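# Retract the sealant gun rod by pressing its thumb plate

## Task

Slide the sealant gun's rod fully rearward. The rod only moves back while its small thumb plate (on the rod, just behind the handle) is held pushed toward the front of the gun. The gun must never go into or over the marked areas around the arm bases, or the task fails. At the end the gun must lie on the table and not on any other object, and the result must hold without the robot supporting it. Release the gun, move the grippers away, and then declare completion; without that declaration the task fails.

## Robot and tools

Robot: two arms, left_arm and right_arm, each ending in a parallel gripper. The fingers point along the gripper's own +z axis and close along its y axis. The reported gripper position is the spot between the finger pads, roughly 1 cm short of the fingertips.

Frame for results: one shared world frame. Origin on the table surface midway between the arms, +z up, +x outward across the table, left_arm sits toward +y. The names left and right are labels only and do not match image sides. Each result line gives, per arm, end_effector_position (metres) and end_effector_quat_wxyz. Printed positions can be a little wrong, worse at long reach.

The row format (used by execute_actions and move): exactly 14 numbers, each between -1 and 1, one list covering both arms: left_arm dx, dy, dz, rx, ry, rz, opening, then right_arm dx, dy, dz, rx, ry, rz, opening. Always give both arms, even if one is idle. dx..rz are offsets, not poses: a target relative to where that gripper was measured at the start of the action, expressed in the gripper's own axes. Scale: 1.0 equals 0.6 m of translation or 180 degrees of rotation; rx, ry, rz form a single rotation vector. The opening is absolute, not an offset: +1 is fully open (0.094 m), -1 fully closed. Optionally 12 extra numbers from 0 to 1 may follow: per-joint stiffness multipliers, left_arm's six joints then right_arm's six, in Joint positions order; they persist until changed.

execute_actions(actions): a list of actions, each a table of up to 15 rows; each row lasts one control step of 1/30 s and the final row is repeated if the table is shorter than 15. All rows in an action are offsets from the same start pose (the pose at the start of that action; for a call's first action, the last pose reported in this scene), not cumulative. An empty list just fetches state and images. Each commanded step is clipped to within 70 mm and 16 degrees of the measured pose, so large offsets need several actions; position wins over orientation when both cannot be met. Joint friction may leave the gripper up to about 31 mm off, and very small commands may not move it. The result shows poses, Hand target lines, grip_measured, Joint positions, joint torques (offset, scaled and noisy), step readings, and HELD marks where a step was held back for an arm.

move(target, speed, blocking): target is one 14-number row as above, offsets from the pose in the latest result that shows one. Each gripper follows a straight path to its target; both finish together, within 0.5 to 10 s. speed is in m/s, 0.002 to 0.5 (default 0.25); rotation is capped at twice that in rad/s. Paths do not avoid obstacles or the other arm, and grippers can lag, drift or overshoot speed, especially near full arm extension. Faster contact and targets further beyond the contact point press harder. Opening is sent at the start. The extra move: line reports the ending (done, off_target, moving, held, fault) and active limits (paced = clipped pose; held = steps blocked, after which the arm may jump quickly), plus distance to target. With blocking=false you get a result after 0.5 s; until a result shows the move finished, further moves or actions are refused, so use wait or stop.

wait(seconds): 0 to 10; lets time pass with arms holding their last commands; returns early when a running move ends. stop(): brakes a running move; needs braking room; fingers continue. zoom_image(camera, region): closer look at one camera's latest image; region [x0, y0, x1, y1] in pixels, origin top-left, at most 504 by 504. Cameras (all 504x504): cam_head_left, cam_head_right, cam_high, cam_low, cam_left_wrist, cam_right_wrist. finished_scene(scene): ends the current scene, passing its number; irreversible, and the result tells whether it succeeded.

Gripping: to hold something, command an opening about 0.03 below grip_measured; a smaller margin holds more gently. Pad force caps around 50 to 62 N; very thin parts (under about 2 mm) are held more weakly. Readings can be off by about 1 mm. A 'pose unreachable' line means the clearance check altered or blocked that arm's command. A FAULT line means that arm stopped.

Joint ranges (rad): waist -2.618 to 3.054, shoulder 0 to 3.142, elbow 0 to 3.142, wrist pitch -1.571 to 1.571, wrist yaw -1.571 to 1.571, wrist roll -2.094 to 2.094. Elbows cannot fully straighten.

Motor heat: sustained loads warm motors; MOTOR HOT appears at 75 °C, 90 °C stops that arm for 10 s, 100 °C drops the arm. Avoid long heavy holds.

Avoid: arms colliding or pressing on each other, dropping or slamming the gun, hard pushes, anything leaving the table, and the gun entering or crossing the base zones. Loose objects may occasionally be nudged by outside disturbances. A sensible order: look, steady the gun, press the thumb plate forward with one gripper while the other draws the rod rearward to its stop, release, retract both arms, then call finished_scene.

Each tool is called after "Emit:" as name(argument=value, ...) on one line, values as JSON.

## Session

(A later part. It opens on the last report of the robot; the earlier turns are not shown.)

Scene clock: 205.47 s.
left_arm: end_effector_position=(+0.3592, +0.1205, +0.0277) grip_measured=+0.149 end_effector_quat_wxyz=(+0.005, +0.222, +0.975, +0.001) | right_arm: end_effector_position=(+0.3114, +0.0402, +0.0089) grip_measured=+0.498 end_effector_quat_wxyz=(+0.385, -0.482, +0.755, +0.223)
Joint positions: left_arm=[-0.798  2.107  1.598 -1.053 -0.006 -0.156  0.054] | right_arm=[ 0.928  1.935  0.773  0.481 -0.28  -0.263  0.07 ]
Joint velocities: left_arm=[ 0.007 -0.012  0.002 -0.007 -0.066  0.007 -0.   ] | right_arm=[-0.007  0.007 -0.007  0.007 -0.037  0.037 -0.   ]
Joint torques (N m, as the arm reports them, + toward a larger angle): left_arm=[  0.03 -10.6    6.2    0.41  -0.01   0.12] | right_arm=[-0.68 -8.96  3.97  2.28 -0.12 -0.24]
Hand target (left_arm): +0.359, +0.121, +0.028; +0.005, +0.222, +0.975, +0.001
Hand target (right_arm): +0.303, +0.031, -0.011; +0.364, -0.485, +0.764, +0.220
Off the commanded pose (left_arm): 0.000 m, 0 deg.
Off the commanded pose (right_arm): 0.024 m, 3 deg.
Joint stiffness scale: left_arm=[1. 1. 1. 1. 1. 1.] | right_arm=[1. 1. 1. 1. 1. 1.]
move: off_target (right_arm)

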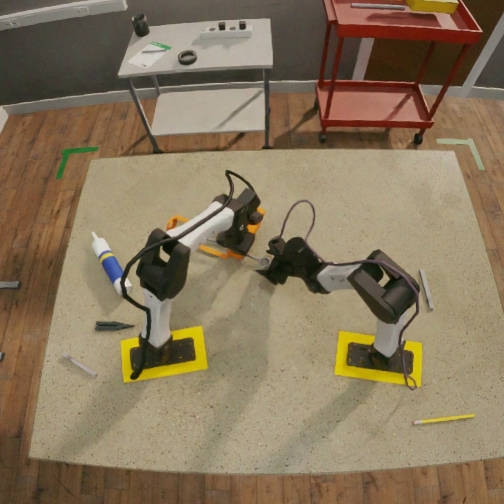

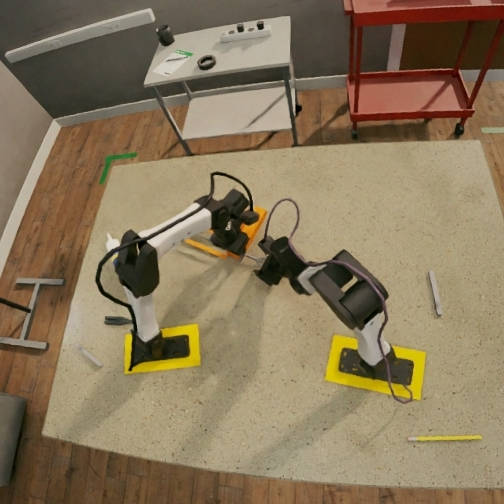

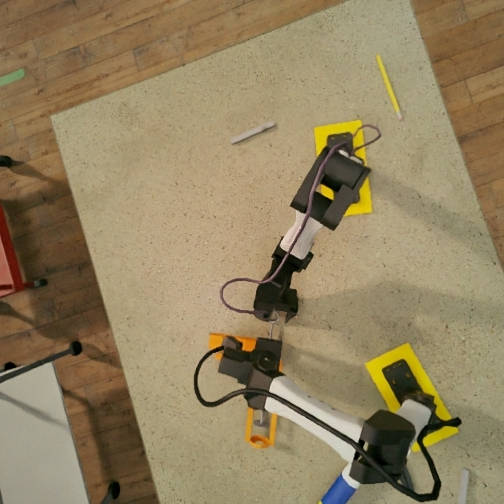

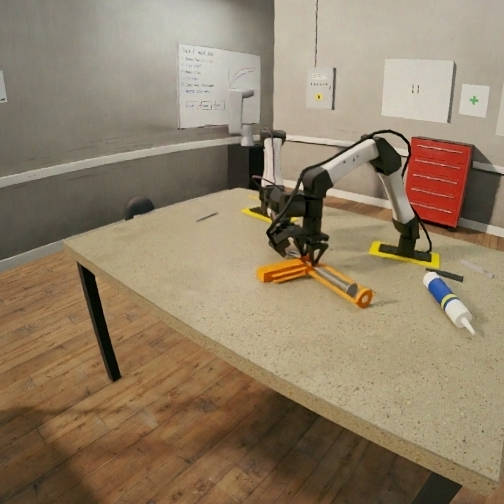

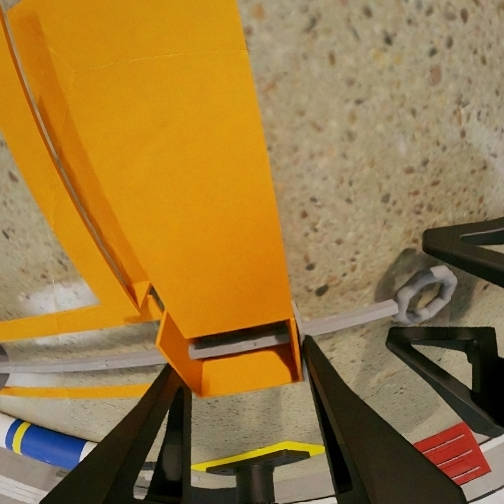

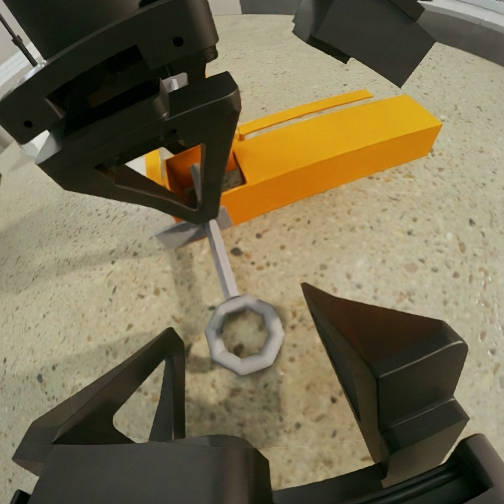

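Ring is centered. Close now.

Emit:
move(target=[0, 0.0, 0.0, 0, 0, 0, 0.1, 0, 0, 0, 0, 0, 0, -0.5], speed=0.05)

Scene clock: 212.43 s.
left_arm: end_effector_position=(+0.3588, +0.1207, +0.0277) grip_measured=+0.149 end_effector_quat_wxyz=(+0.004, +0.225, +0.974, +0.001) | right_arm: end_effector_position=(+0.3121, +0.0404, +0.0095) grip_measured=-0.245 end_effector_quat_wxyz=(+0.387, -0.484, +0.753, +0.221)
Joint positions: left_arm=[-0.798  2.107  1.598 -1.055 -0.006 -0.152  0.054] | right_arm=[ 0.928  1.935  0.773  0.485 -0.278 -0.27   0.035]
Joint velocities: left_arm=[ 0.007 -0.002 -0.002 -0.037 -0.022  0.007 -0.001] | right_arm=[-0.007 -0.007  0.007  0.037 -0.022  0.007  0.   ]
Joint torques (N m, as the arm reports them, + toward a larger angle): left_arm=[  0.02 -10.57   6.18   0.43  -0.02   0.08] | right_arm=[  0.02 -11.65   6.39   2.15  -0.07  -0.09]
Hand target (left_arm): +0.359, +0.121, +0.028; +0.006, +0.223, +0.975, +0.001
Hand target (right_arm): +0.311, +0.040, +0.009; +0.385, -0.482, +0.755, +0.223
Off the commanded pose (left_arm): 0.000 m, 0 deg.
Off the commanded pose (right_arm): 0.001 m, 1 deg.
Joint stiffness scale: left_arm=[1. 1. 1. 1. 1. 1.] | right_arm=[1. 1. 1. 1. 1. 1.]
move: done

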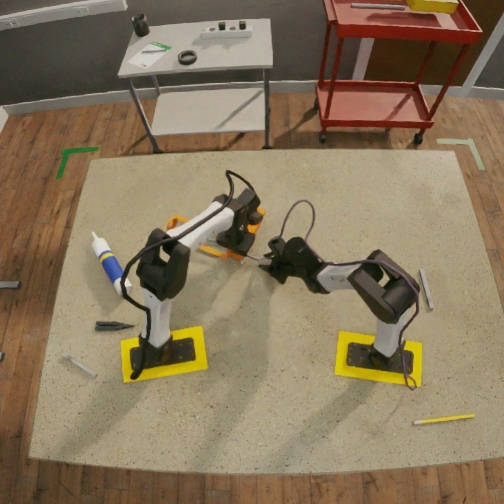

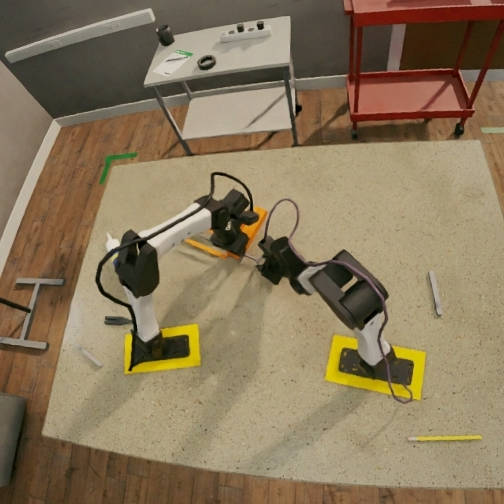

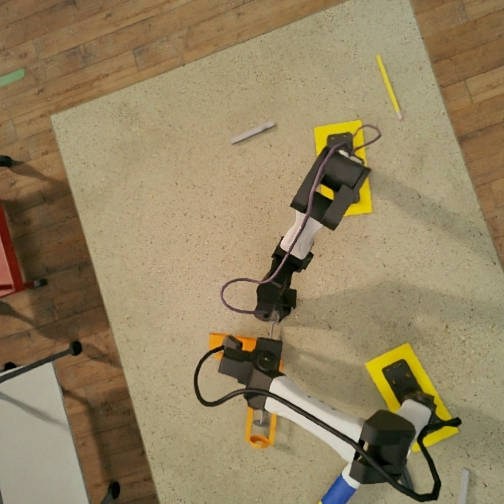

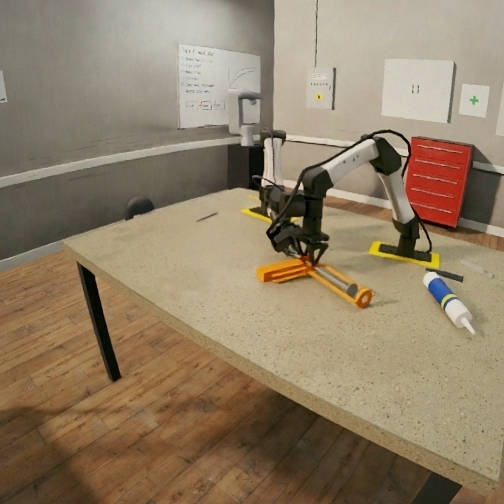

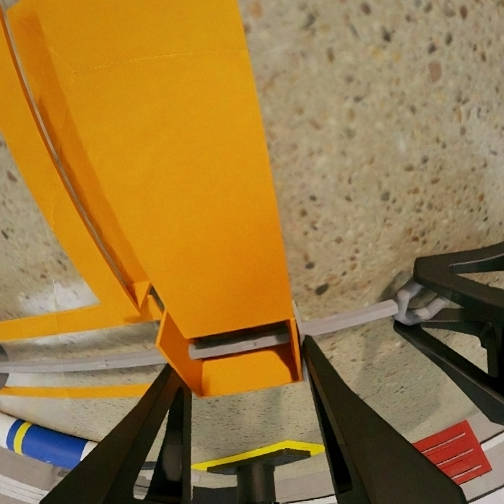

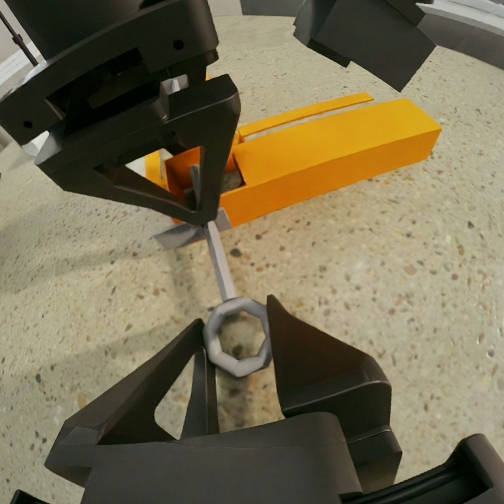

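Emit:
move(target=[0, 0.0, 0.0, 0, 0, 0, 0.1, 0.1005, 0, -0.133, 0, 0, 0, -0.32], speed=0.08)

Scene clock: 221.70 s.
left_arm: end_effector_position=(+0.3556, +0.1169, +0.0280) grip_measured=+0.149 end_effector_quat_wxyz=(+0.002, +0.228, +0.974, -0.003) | right_arm: end_effector_position=(+0.2741, -0.0397, +0.0083) grip_measured=-0.245 end_effector_quat_wxyz=(+0.389, -0.481, +0.753, +0.224)
Joint positions: left_arm=[-0.807  2.106  1.598 -1.056  0.003 -0.155  0.054] | right_arm=[ 0.789  1.713  0.445  0.566 -0.388 -0.356  0.035]
Joint velocities: left_arm=[ 0.002  0.007 -0.007  0.022  0.022  0.037  0.   ] | right_arm=[-0.007  0.002 -0.012  0.022 -0.081 -0.037  0.   ]
Joint torques (N m, as the arm reports them, + toward a larger angle): left_arm=[  0.57 -10.52   6.18   0.43  -0.1    0.14] | right_arm=[ -1.37 -11.14   2.78   2.15  -0.2   -0.3 ]
Hand target (left_arm): +0.359, +0.121, +0.028; +0.004, +0.224, +0.974, +0.001
Hand target (right_arm): +0.268, -0.048, +0.007; +0.387, -0.482, +0.753, +0.223
Off the commanded pose (left_arm): 0.005 m, 1 deg.
Off the commanded pose (right_arm): 0.012 m, 0 deg.
Joint stiffness scale: left_arm=[1. 1. 1. 1. 1. 1.] | right_arm=[1. 1. 1. 1. 1. 1.]
move: off_target (right_arm)

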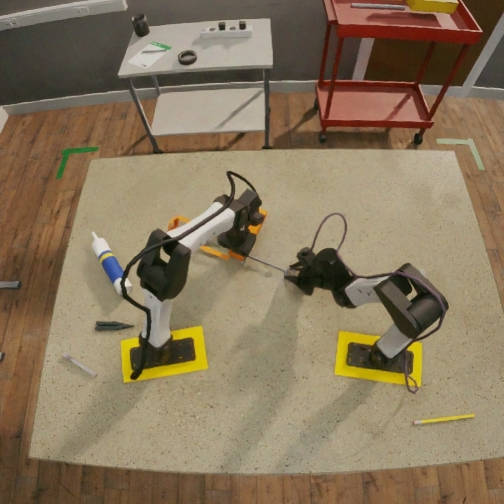

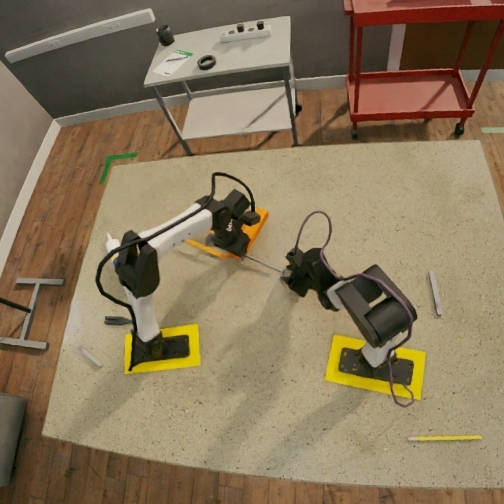

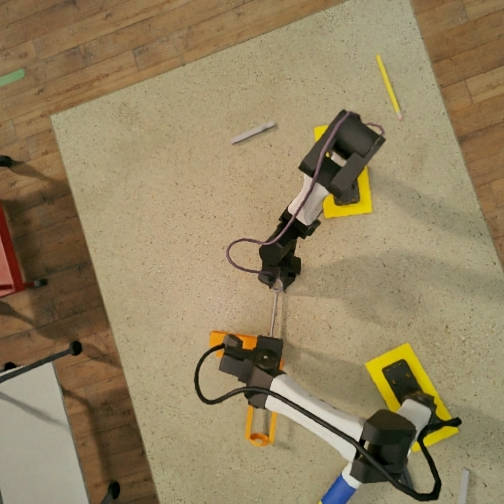

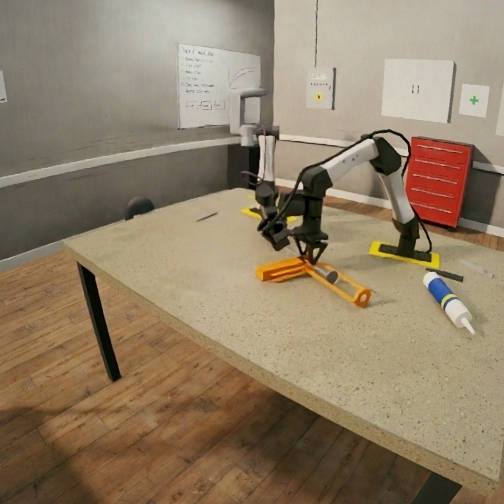

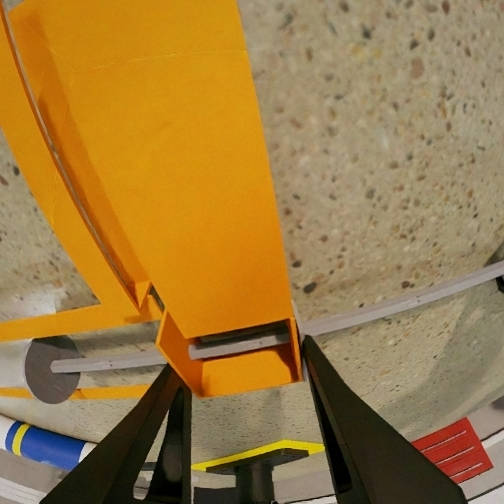

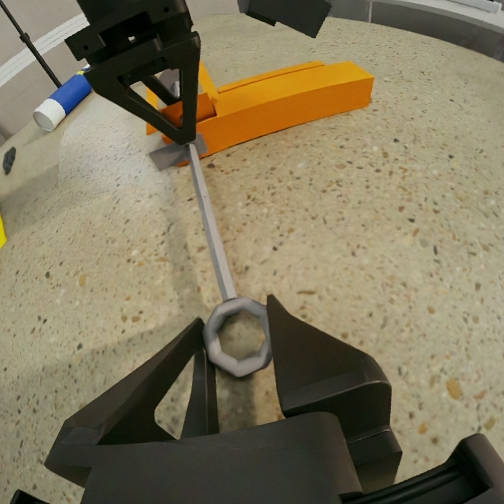

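Emit:
move(target=[0, 0.0, 0.0, 0, 0, 0, 0.1, 0.085, 0, -0.113, 0, 0, 0, -0.32], speed=0.07)

Scene clock: 227.67 s.
left_arm: end_effector_position=(+0.3533, +0.1122, +0.0303) grip_measured=+0.149 end_effector_quat_wxyz=(+0.004, +0.228, +0.974, -0.009) | right_arm: end_effector_position=(+0.2446, -0.1043, +0.0117) grip_measured=-0.245 end_effector_quat_wxyz=(+0.397, -0.479, +0.748, +0.232)
Joint positions: left_arm=[-0.816  2.1    1.598 -1.055  0.014 -0.162  0.054] | right_arm=[ 0.577  1.496  0.232  0.514 -0.563 -0.502  0.035]
Joint velocities: left_arm=[-0.002 -0.017 -0.007  0.037 -0.022 -0.037 -0.001] | right_arm=[-0.002  0.002 -0.007 -0.051 -0.051 -0.007  0.   ]
Joint torques (N m, as the arm reports them, + toward a larger angle): left_arm=[  0.54 -10.05   6.22   0.42  -0.1    0.19] | right_arm=[-1.76 -8.25  3.1   1.82 -0.17 -0.36]
Hand target (left_arm): +0.356, +0.117, +0.028; +0.002, +0.228, +0.974, -0.003
Hand target (right_arm): +0.236, -0.113, +0.006; +0.390, -0.479, +0.753, +0.228
Off the commanded pose (left_arm): 0.006 m, 1 deg.
Off the commanded pose (right_arm): 0.014 m, 2 deg.
Joint stiffness scale: left_arm=[1. 1. 1. 1. 1. 1.] | right_arm=[1. 1. 1. 1. 1. 1.]
move: off_target (right_arm)

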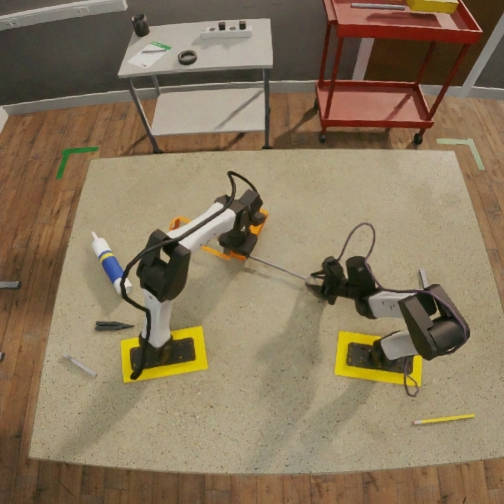

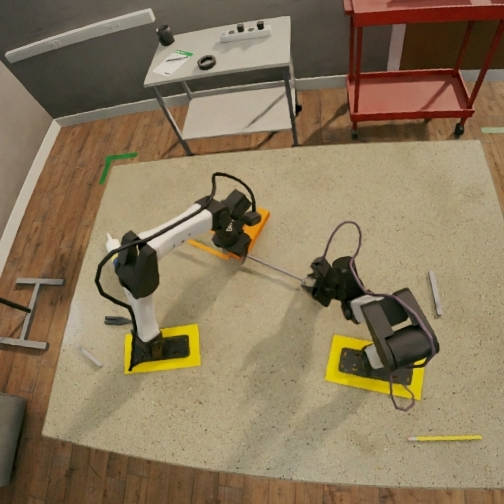

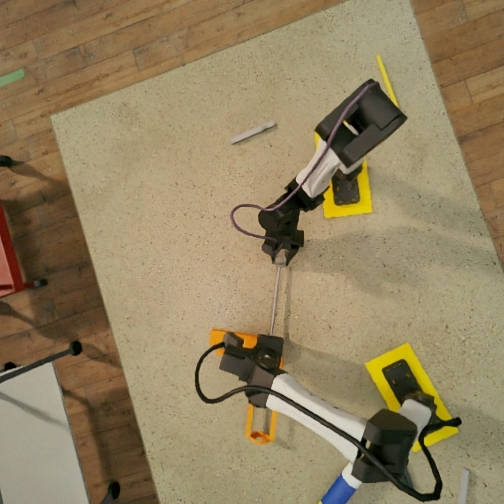

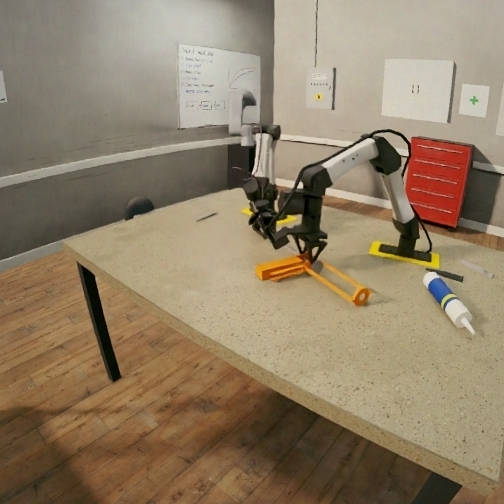

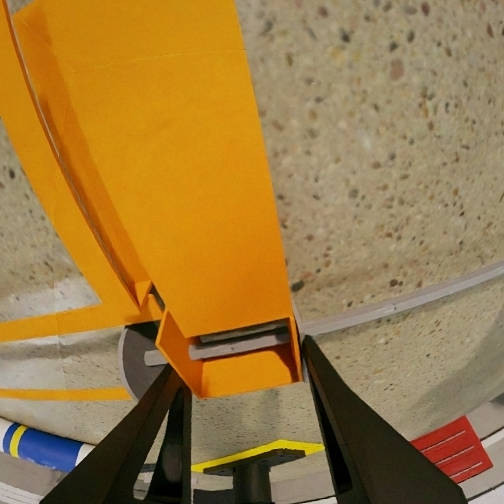

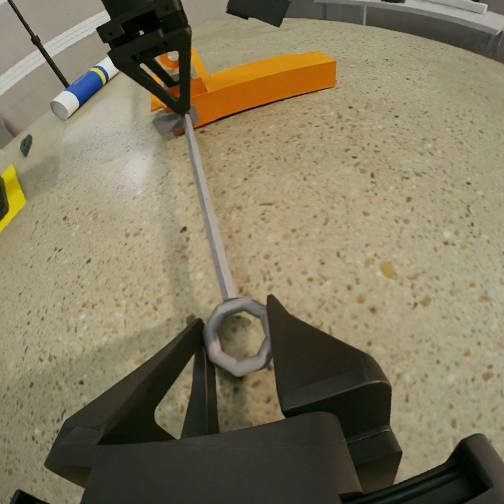

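Emit:
zoom_image(camera="cam_low", region=[270, 220, 350, 290])

Emit:
zoom_image(camera="cam_left_wrist", region=[80, 280, 320, 440])

Region (270, 220, 350, 290) of cam_low's 504x504 image, scaled by 6.300, with more detail than that image has; it fills the top 441 rows of this view, and the rest is white.

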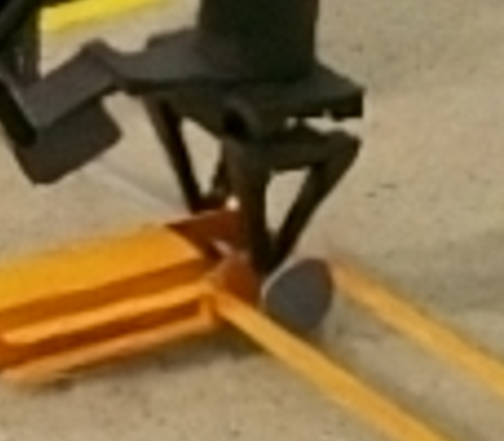

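Region (80, 280, 320, 440) of cam_left_wrist's 504x504 image, scaled by 2.100, with more detail than that image has.

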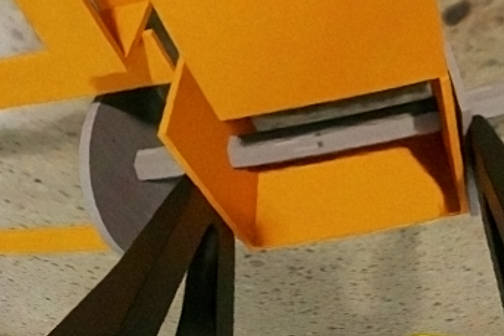

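Emit:
execute_actions(actions=[[[0,0,0,0,0,0,0.2,0,0,0,0,0,0,-0.32],[0,0,0,0,0,0,0.2,0,0,0,0,0,0,-0.32],[0,0,0,0,0,0,0.2,0,0,0,0,0,0,-0.32],[0,0,0,0,0,0,0.2,0,0,0,0,0,0,-0.32],[0,0,-0.01,0,0,0,0.2,0,0,0,0,0,0,-0.32],[0,0,-0.02,0,0,0,0.2,0,0,0,0,0,0,-0.32],[0,0,-0.03,0,0,0,0.2,0,0,0,0,0,0,-0.32],[0,0,-0.04,0,0,0,0.2,0,0,0,0,0,0,-0.32],[0,0,-0.05,0,0,0,0.2,0,0,0,0,0,0,-0.32],[0,0,-0.06,0,0,0,0.2,0,0,0,0,0,0,-0.32],[0,0,-0.07,0,0,0,0.2,0,0,0,0,0,0,-0.32],[0,0,-0.075,0,0,0,0.2,0,0,0,0,0,0,-0.32]],[[0,0,-0.02,0,0,0,0.2,0,0,0,0,0,0,-0.32]]])

Scene clock: 250.63 s.
left_arm: end_effector_position=(+0.3504, +0.1127, +0.0589) grip_measured=+0.201 end_effector_quat_wxyz=(-0.009, +0.227, +0.974, -0.007) | right_arm: end_effector_position=(+0.2431, -0.1034, +0.0120) grip_measured=-0.246 end_effector_quat_wxyz=(+0.395, -0.478, +0.747, +0.238)
Joint positions: left_arm=[-0.816  2.09   1.699 -1.191  0.019 -0.165  0.056] | right_arm=[ 0.577  1.496  0.232  0.511 -0.572 -0.497  0.035]
Joint velocities: left_arm=[-0.002 -0.012  0.012 -0.037 -0.037  0.051  0.001] | right_arm=[-0.002 -0.017 -0.012 -0.007 -0.022  0.022  0.001]
Joint torques (N m, as the arm reports them, + toward a larger angle): left_arm=[  0.11 -10.87   7.68   0.24  -0.01   0.13] | right_arm=[ 0.02 -5.51  5.65  2.03 -0.16 -0.15]
Hand target (left_arm): +0.352, +0.112, +0.065; -0.005, +0.227, +0.974, -0.008
Hand target (right_arm): +0.243, -0.103, +0.012; +0.396, -0.478, +0.748, +0.238
Off the commanded pose (left_arm): 0.006 m, 1 deg.
Off the commanded pose (right_arm): 0.000 m, 0 deg.
Joint stiffness scale: left_arm=[1. 1. 1. 1. 1. 1.] | right_arm=[1. 1. 1. 1. 1. 1.]
Step readings (end_effector_position; steps 1 to 15: 1st action; 16 to 30: 2nd action):
0: left_arm (+0.3533, +0.1122, +0.0303) | right_arm (+0.2445, -0.1045, +0.0117)
1: left_arm (+0.3530, +0.1118, +0.0306) | right_arm (+0.2444, -0.1044, +0.0117)
2: left_arm (+0.3530, +0.1115, +0.0307) | right_arm (+0.2443, -0.1043, +0.0117)
4: left_arm (+0.3530, +0.1114, +0.0307) | right_arm (+0.2443, -0.1043, +0.0118)
8: left_arm (+0.3528, +0.1114, +0.0330) | right_arm (+0.2439, -0.1039, +0.0119)
15: left_arm (+0.3522, +0.1114, +0.0529) | right_arm (+0.2432, -0.1034, +0.0122)
16: left_arm (+0.3529, +0.1109, +0.0559) | right_arm (+0.2432, -0.1035, +0.0120)
17: left_arm (+0.3537, +0.1103, +0.0580) | right_arm (+0.2431, -0.1034, +0.0120)
19: left_arm (+0.3538, +0.1103, +0.0589) | right_arm (+0.2431, -0.1034, +0.0120)
23: left_arm (+0.3516, +0.1118, +0.0589) | right_arm (+0.2431, -0.1034, +0.0120)
30: end_effector_position above

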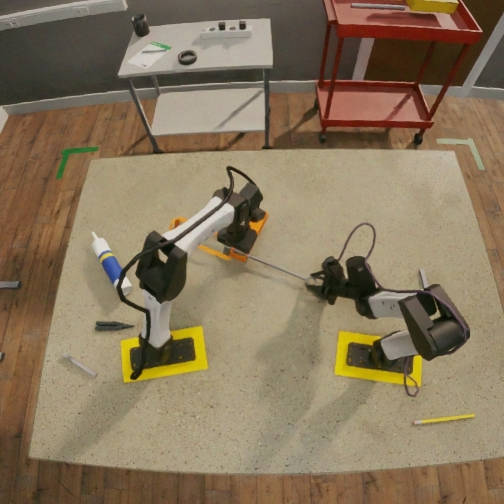

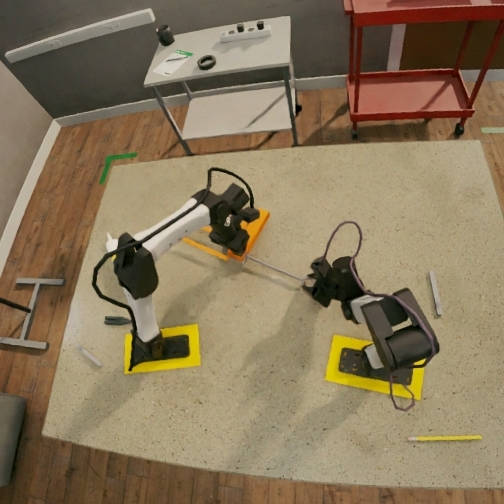

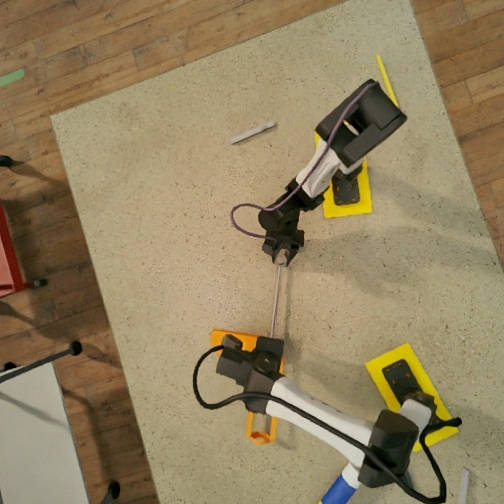

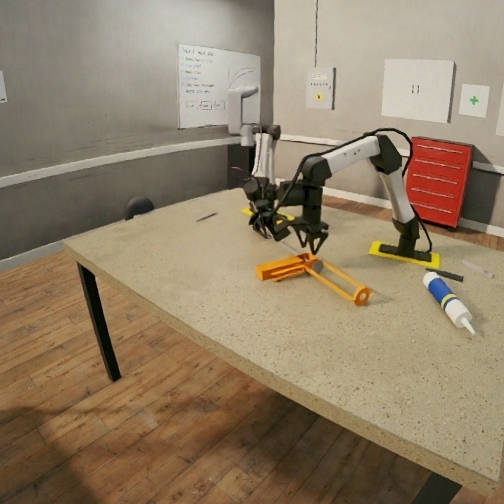

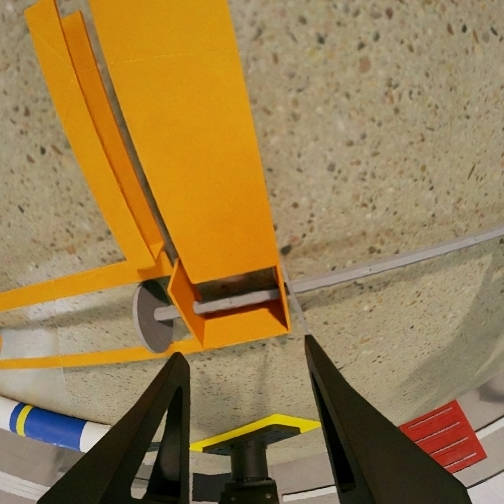

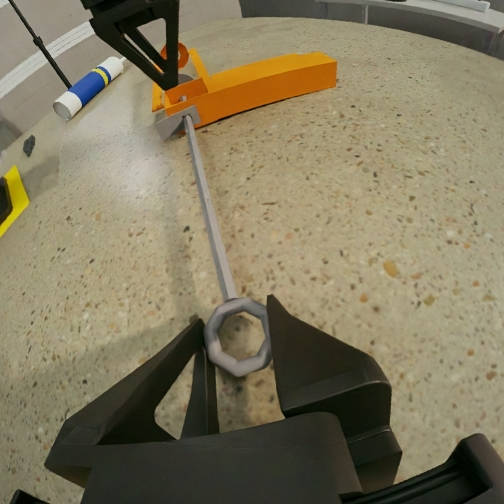

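Emit:
move(target=[0, -0.02, 0.0, -0.11, 0, 0, 1.0, 0, 0, 0, 0, 0, 0, -0.32], speed=0.15)

Scene clock: 263.43 s.
left_arm: end_effector_position=(+0.3436, +0.1050, +0.0560) grip_measured=+0.999 end_effector_quat_wxyz=(+0.028, +0.225, +0.961, +0.156) | right_arm: end_effector_position=(+0.2431, -0.1034, +0.0120) grip_measured=-0.246 end_effector_quat_wxyz=(+0.395, -0.478, +0.747, +0.238)
Joint positions: left_arm=[-0.977  2.188  1.805 -1.309 -0.295 -0.342  0.094] | right_arm=[ 0.577  1.496  0.232  0.511 -0.572 -0.497  0.035]
Joint velocities: left_arm=[ 0.027 -0.002  0.002 -0.022  0.037  0.022 -0.001] | right_arm=[ 0.002 -0.002  0.012 -0.007 -0.007 -0.037 -0.002]
Joint torques (N m, as the arm reports them, + toward a larger angle): left_arm=[ -0.5  -10.46   7.92   0.02  -0.3    0.01] | right_arm=[ 0.03 -5.5   5.66  2.02 -0.16 -0.16]
Hand target (left_arm): +0.345, +0.102, +0.060; +0.033, +0.226, +0.960, +0.160
Hand target (right_arm): +0.243, -0.103, +0.012; +0.395, -0.478, +0.747, +0.238
Off the commanded pose (left_arm): 0.005 m, 1 deg.
Off the commanded pose (right_arm): 0.000 m, 0 deg.
Joint stiffness scale: left_arm=[1. 1. 1. 1. 1. 1.] | right_arm=[1. 1. 1. 1. 1. 1.]
move: done

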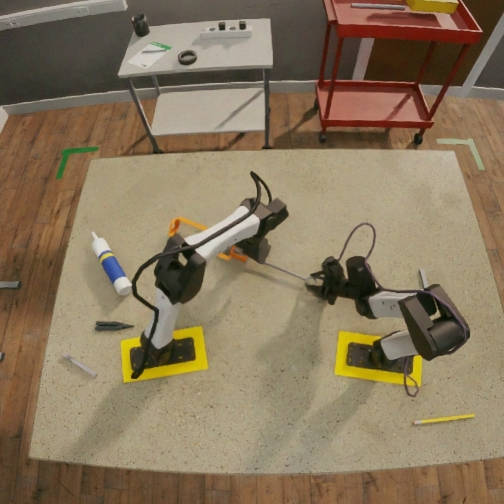

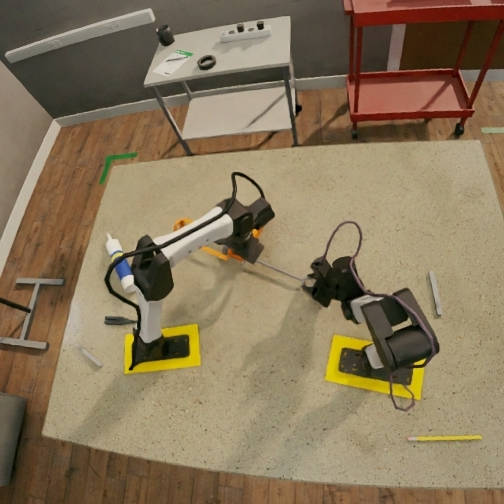

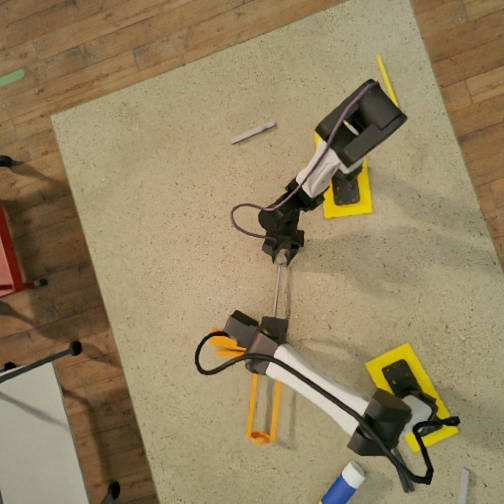

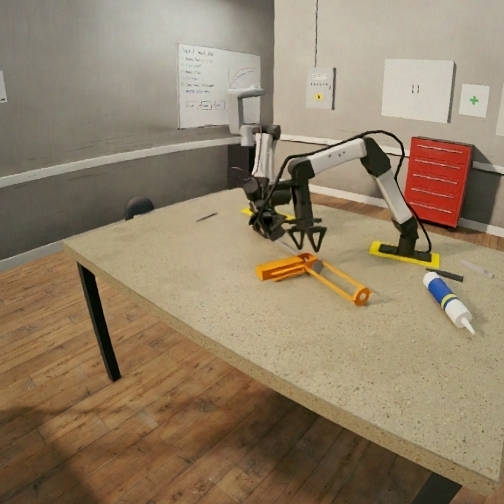

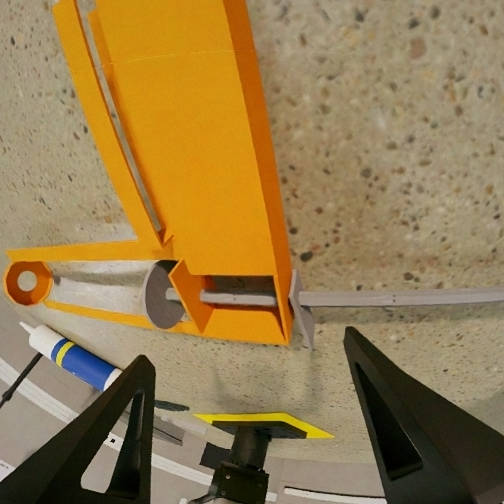

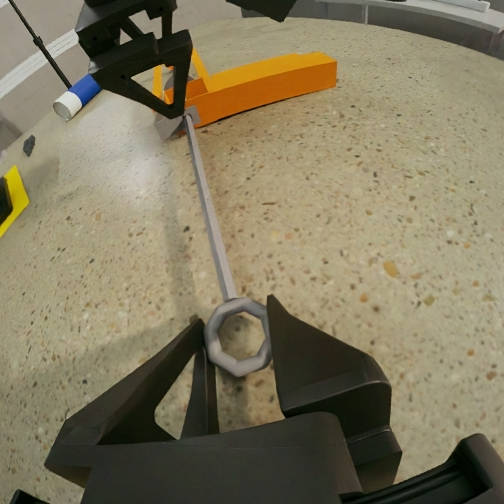

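Emit:
move(target=[0, -0.0125, 0.04, 0, 0, 0, 1.0, 0, 0, 0, 0, 0, 0, -0.32], speed=0.06)

Emit:
zoom_image(camera="cam_right_wrist", region=[80, 0, 280, 180])

Scene clock: 274.87 s.
left_arm: end_effector_position=(+0.3418, +0.1071, +0.0429) grip_measured=+0.999 end_effector_quat_wxyz=(+0.027, +0.225, +0.961, +0.157) | right_arm: end_effector_position=(+0.2431, -0.1034, +0.0120) grip_measured=-0.246 end_effector_quat_wxyz=(+0.395, -0.478, +0.747, +0.238)
Joint positions: left_arm=[-0.977  2.189  1.753 -1.259 -0.297 -0.343  0.094] | right_arm=[ 0.577  1.496  0.232  0.511 -0.572 -0.497  0.035]
Joint velocities: left_arm=[ 0.012 -0.002 -0.007  0.007 -0.007  0.022  0.   ] | right_arm=[-0.017  0.007  0.012 -0.066 -0.066 -0.051  0.001]
Joint torques (N m, as the arm reports them, + toward a larger angle): left_arm=[ 0.02 -9.91  4.2   0.5  -0.19  0.1 ] | right_arm=[ 0.01 -5.49  5.66  2.02 -0.17 -0.16]
Hand target (left_arm): +0.343, +0.106, +0.031; +0.027, +0.225, +0.961, +0.157
Hand target (right_arm): +0.243, -0.103, +0.012; +0.395, -0.478, +0.747, +0.238
Off the commanded pose (left_arm): 0.012 m, 0 deg.
Off the commanded pose (right_arm): 0.000 m, 0 deg.
Joint stiffness scale: left_arm=[1. 1. 1. 1. 1. 1.] | right_arm=[1. 1. 1. 1. 1. 1.]
move: off_target (left_arm)

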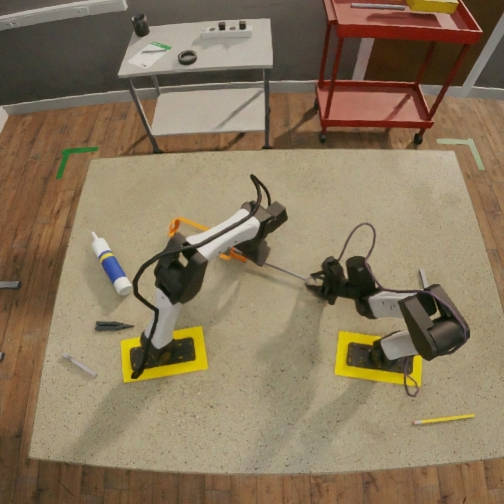

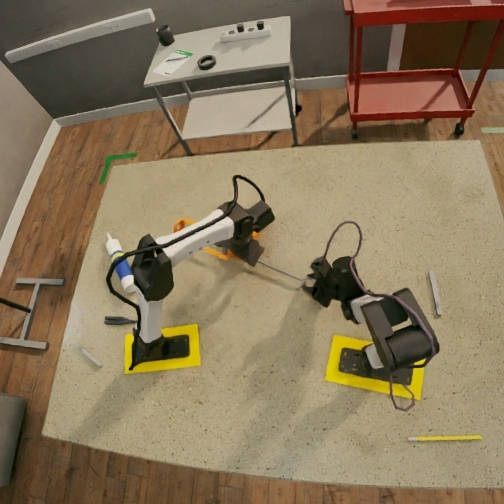

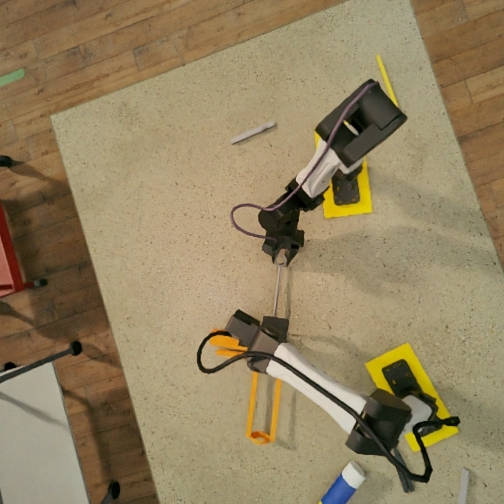

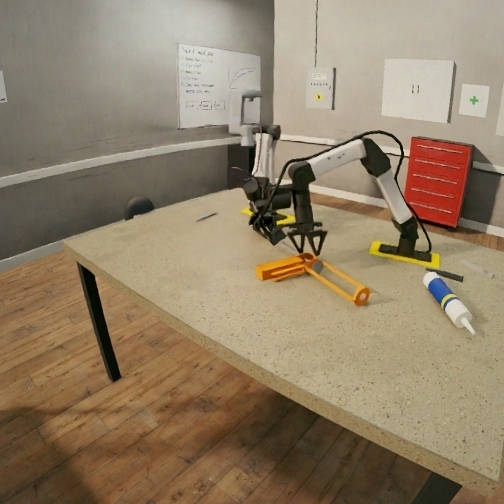

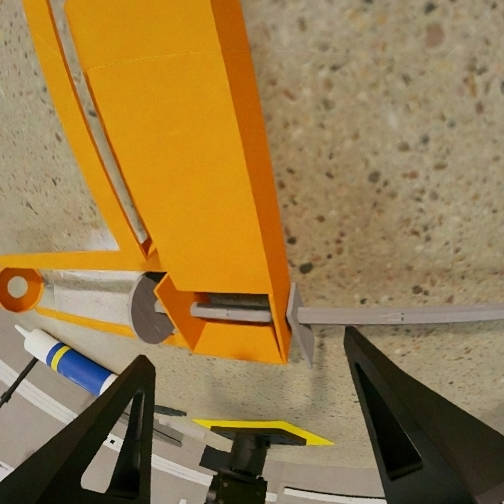

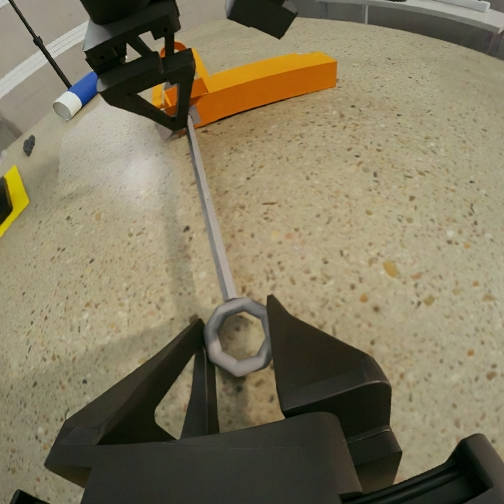

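Region (80, 0, 280, 180) of cam_right_wrist's 504x504 image, scaled by 2.520, with more detail than that image has; it fills the top 454 rows of this view, and the rest is white.

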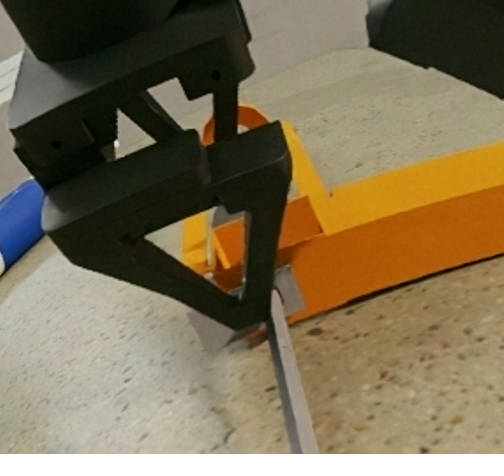

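Emit:
move(target=[0, 0.08, 0.051, 0, 0, 0, 1.0, 0, 0, 0, 0, 0, 0, -0.32], speed=0.04)

Scene clock: 281.53 s.
left_arm: end_effector_position=(+0.3462, +0.1279, +0.0280) grip_measured=+1.000 end_effector_quat_wxyz=(+0.003, +0.243, +0.964, +0.112) | right_arm: end_effector_position=(+0.2431, -0.1034, +0.0120) grip_measured=-0.246 end_effector_quat_wxyz=(+0.395, -0.478, +0.747, +0.238)
Joint positions: left_arm=[-0.89   2.144  1.638 -1.159 -0.205 -0.213  0.094] | right_arm=[ 0.577  1.496  0.232  0.511 -0.572 -0.497  0.035]
Joint velocities: left_arm=[-0.007  0.002  0.007  0.037 -0.051 -0.037 -0.001] | right_arm=[ 0.012 -0.007 -0.017  0.037 -0.037 -0.007 -0.001]
Joint torques (N m, as the arm reports them, + toward a larger angle): left_arm=[  2.65 -11.45   4.04   0.37  -1.06   0.15] | right_arm=[ 0.01 -5.51  5.65  2.02 -0.16 -0.16]
Hand target (left_arm): +0.364, +0.156, +0.030; +0.023, +0.225, +0.961, +0.157
Hand target (right_arm): +0.243, -0.103, +0.012; +0.395, -0.478, +0.747, +0.238
Off the commanded pose (left_arm): 0.035 m, 6 deg.
Off the commanded pose (right_arm): 0.000 m, 0 deg.
Joint stiffness scale: left_arm=[1. 1. 1. 1. 1. 1.] | right_arm=[1. 1. 1. 1. 1. 1.]
move: off_target (left_arm)

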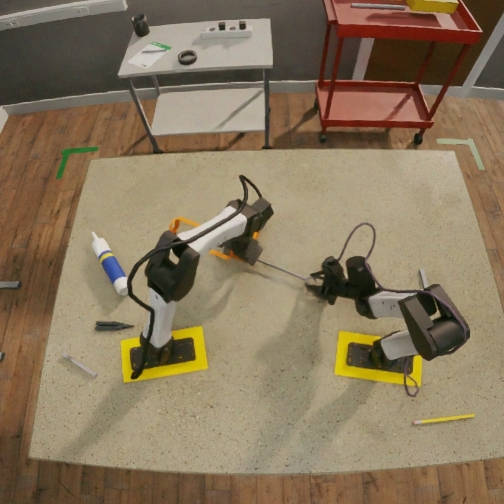

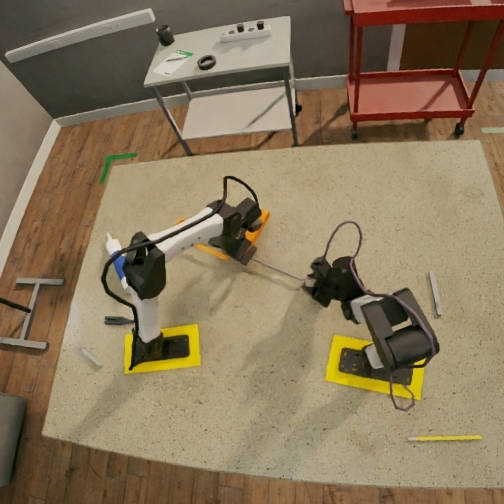

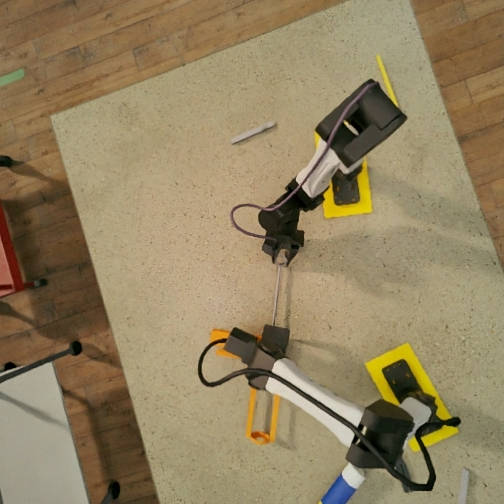

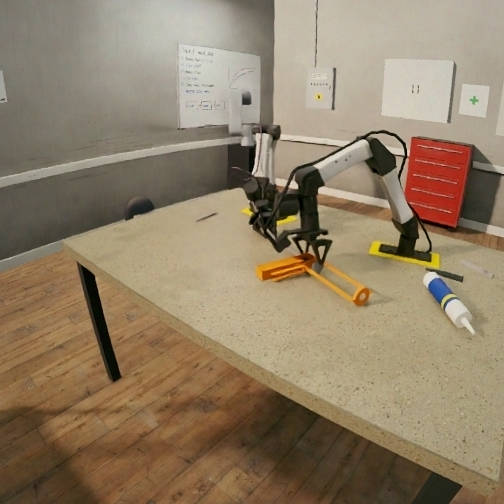

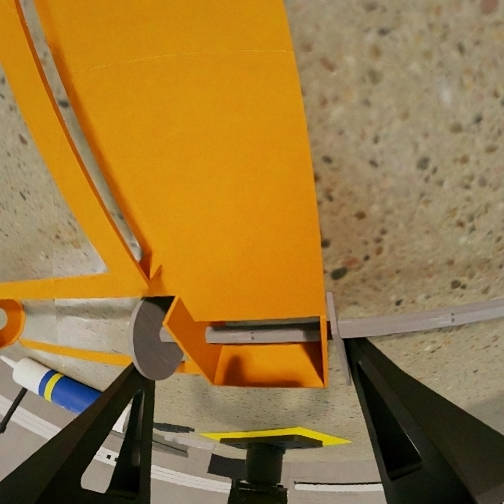

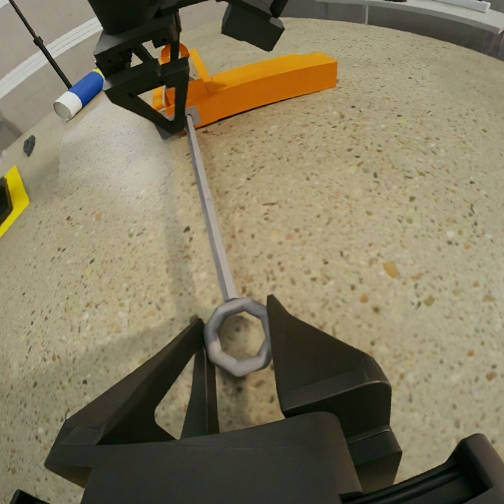

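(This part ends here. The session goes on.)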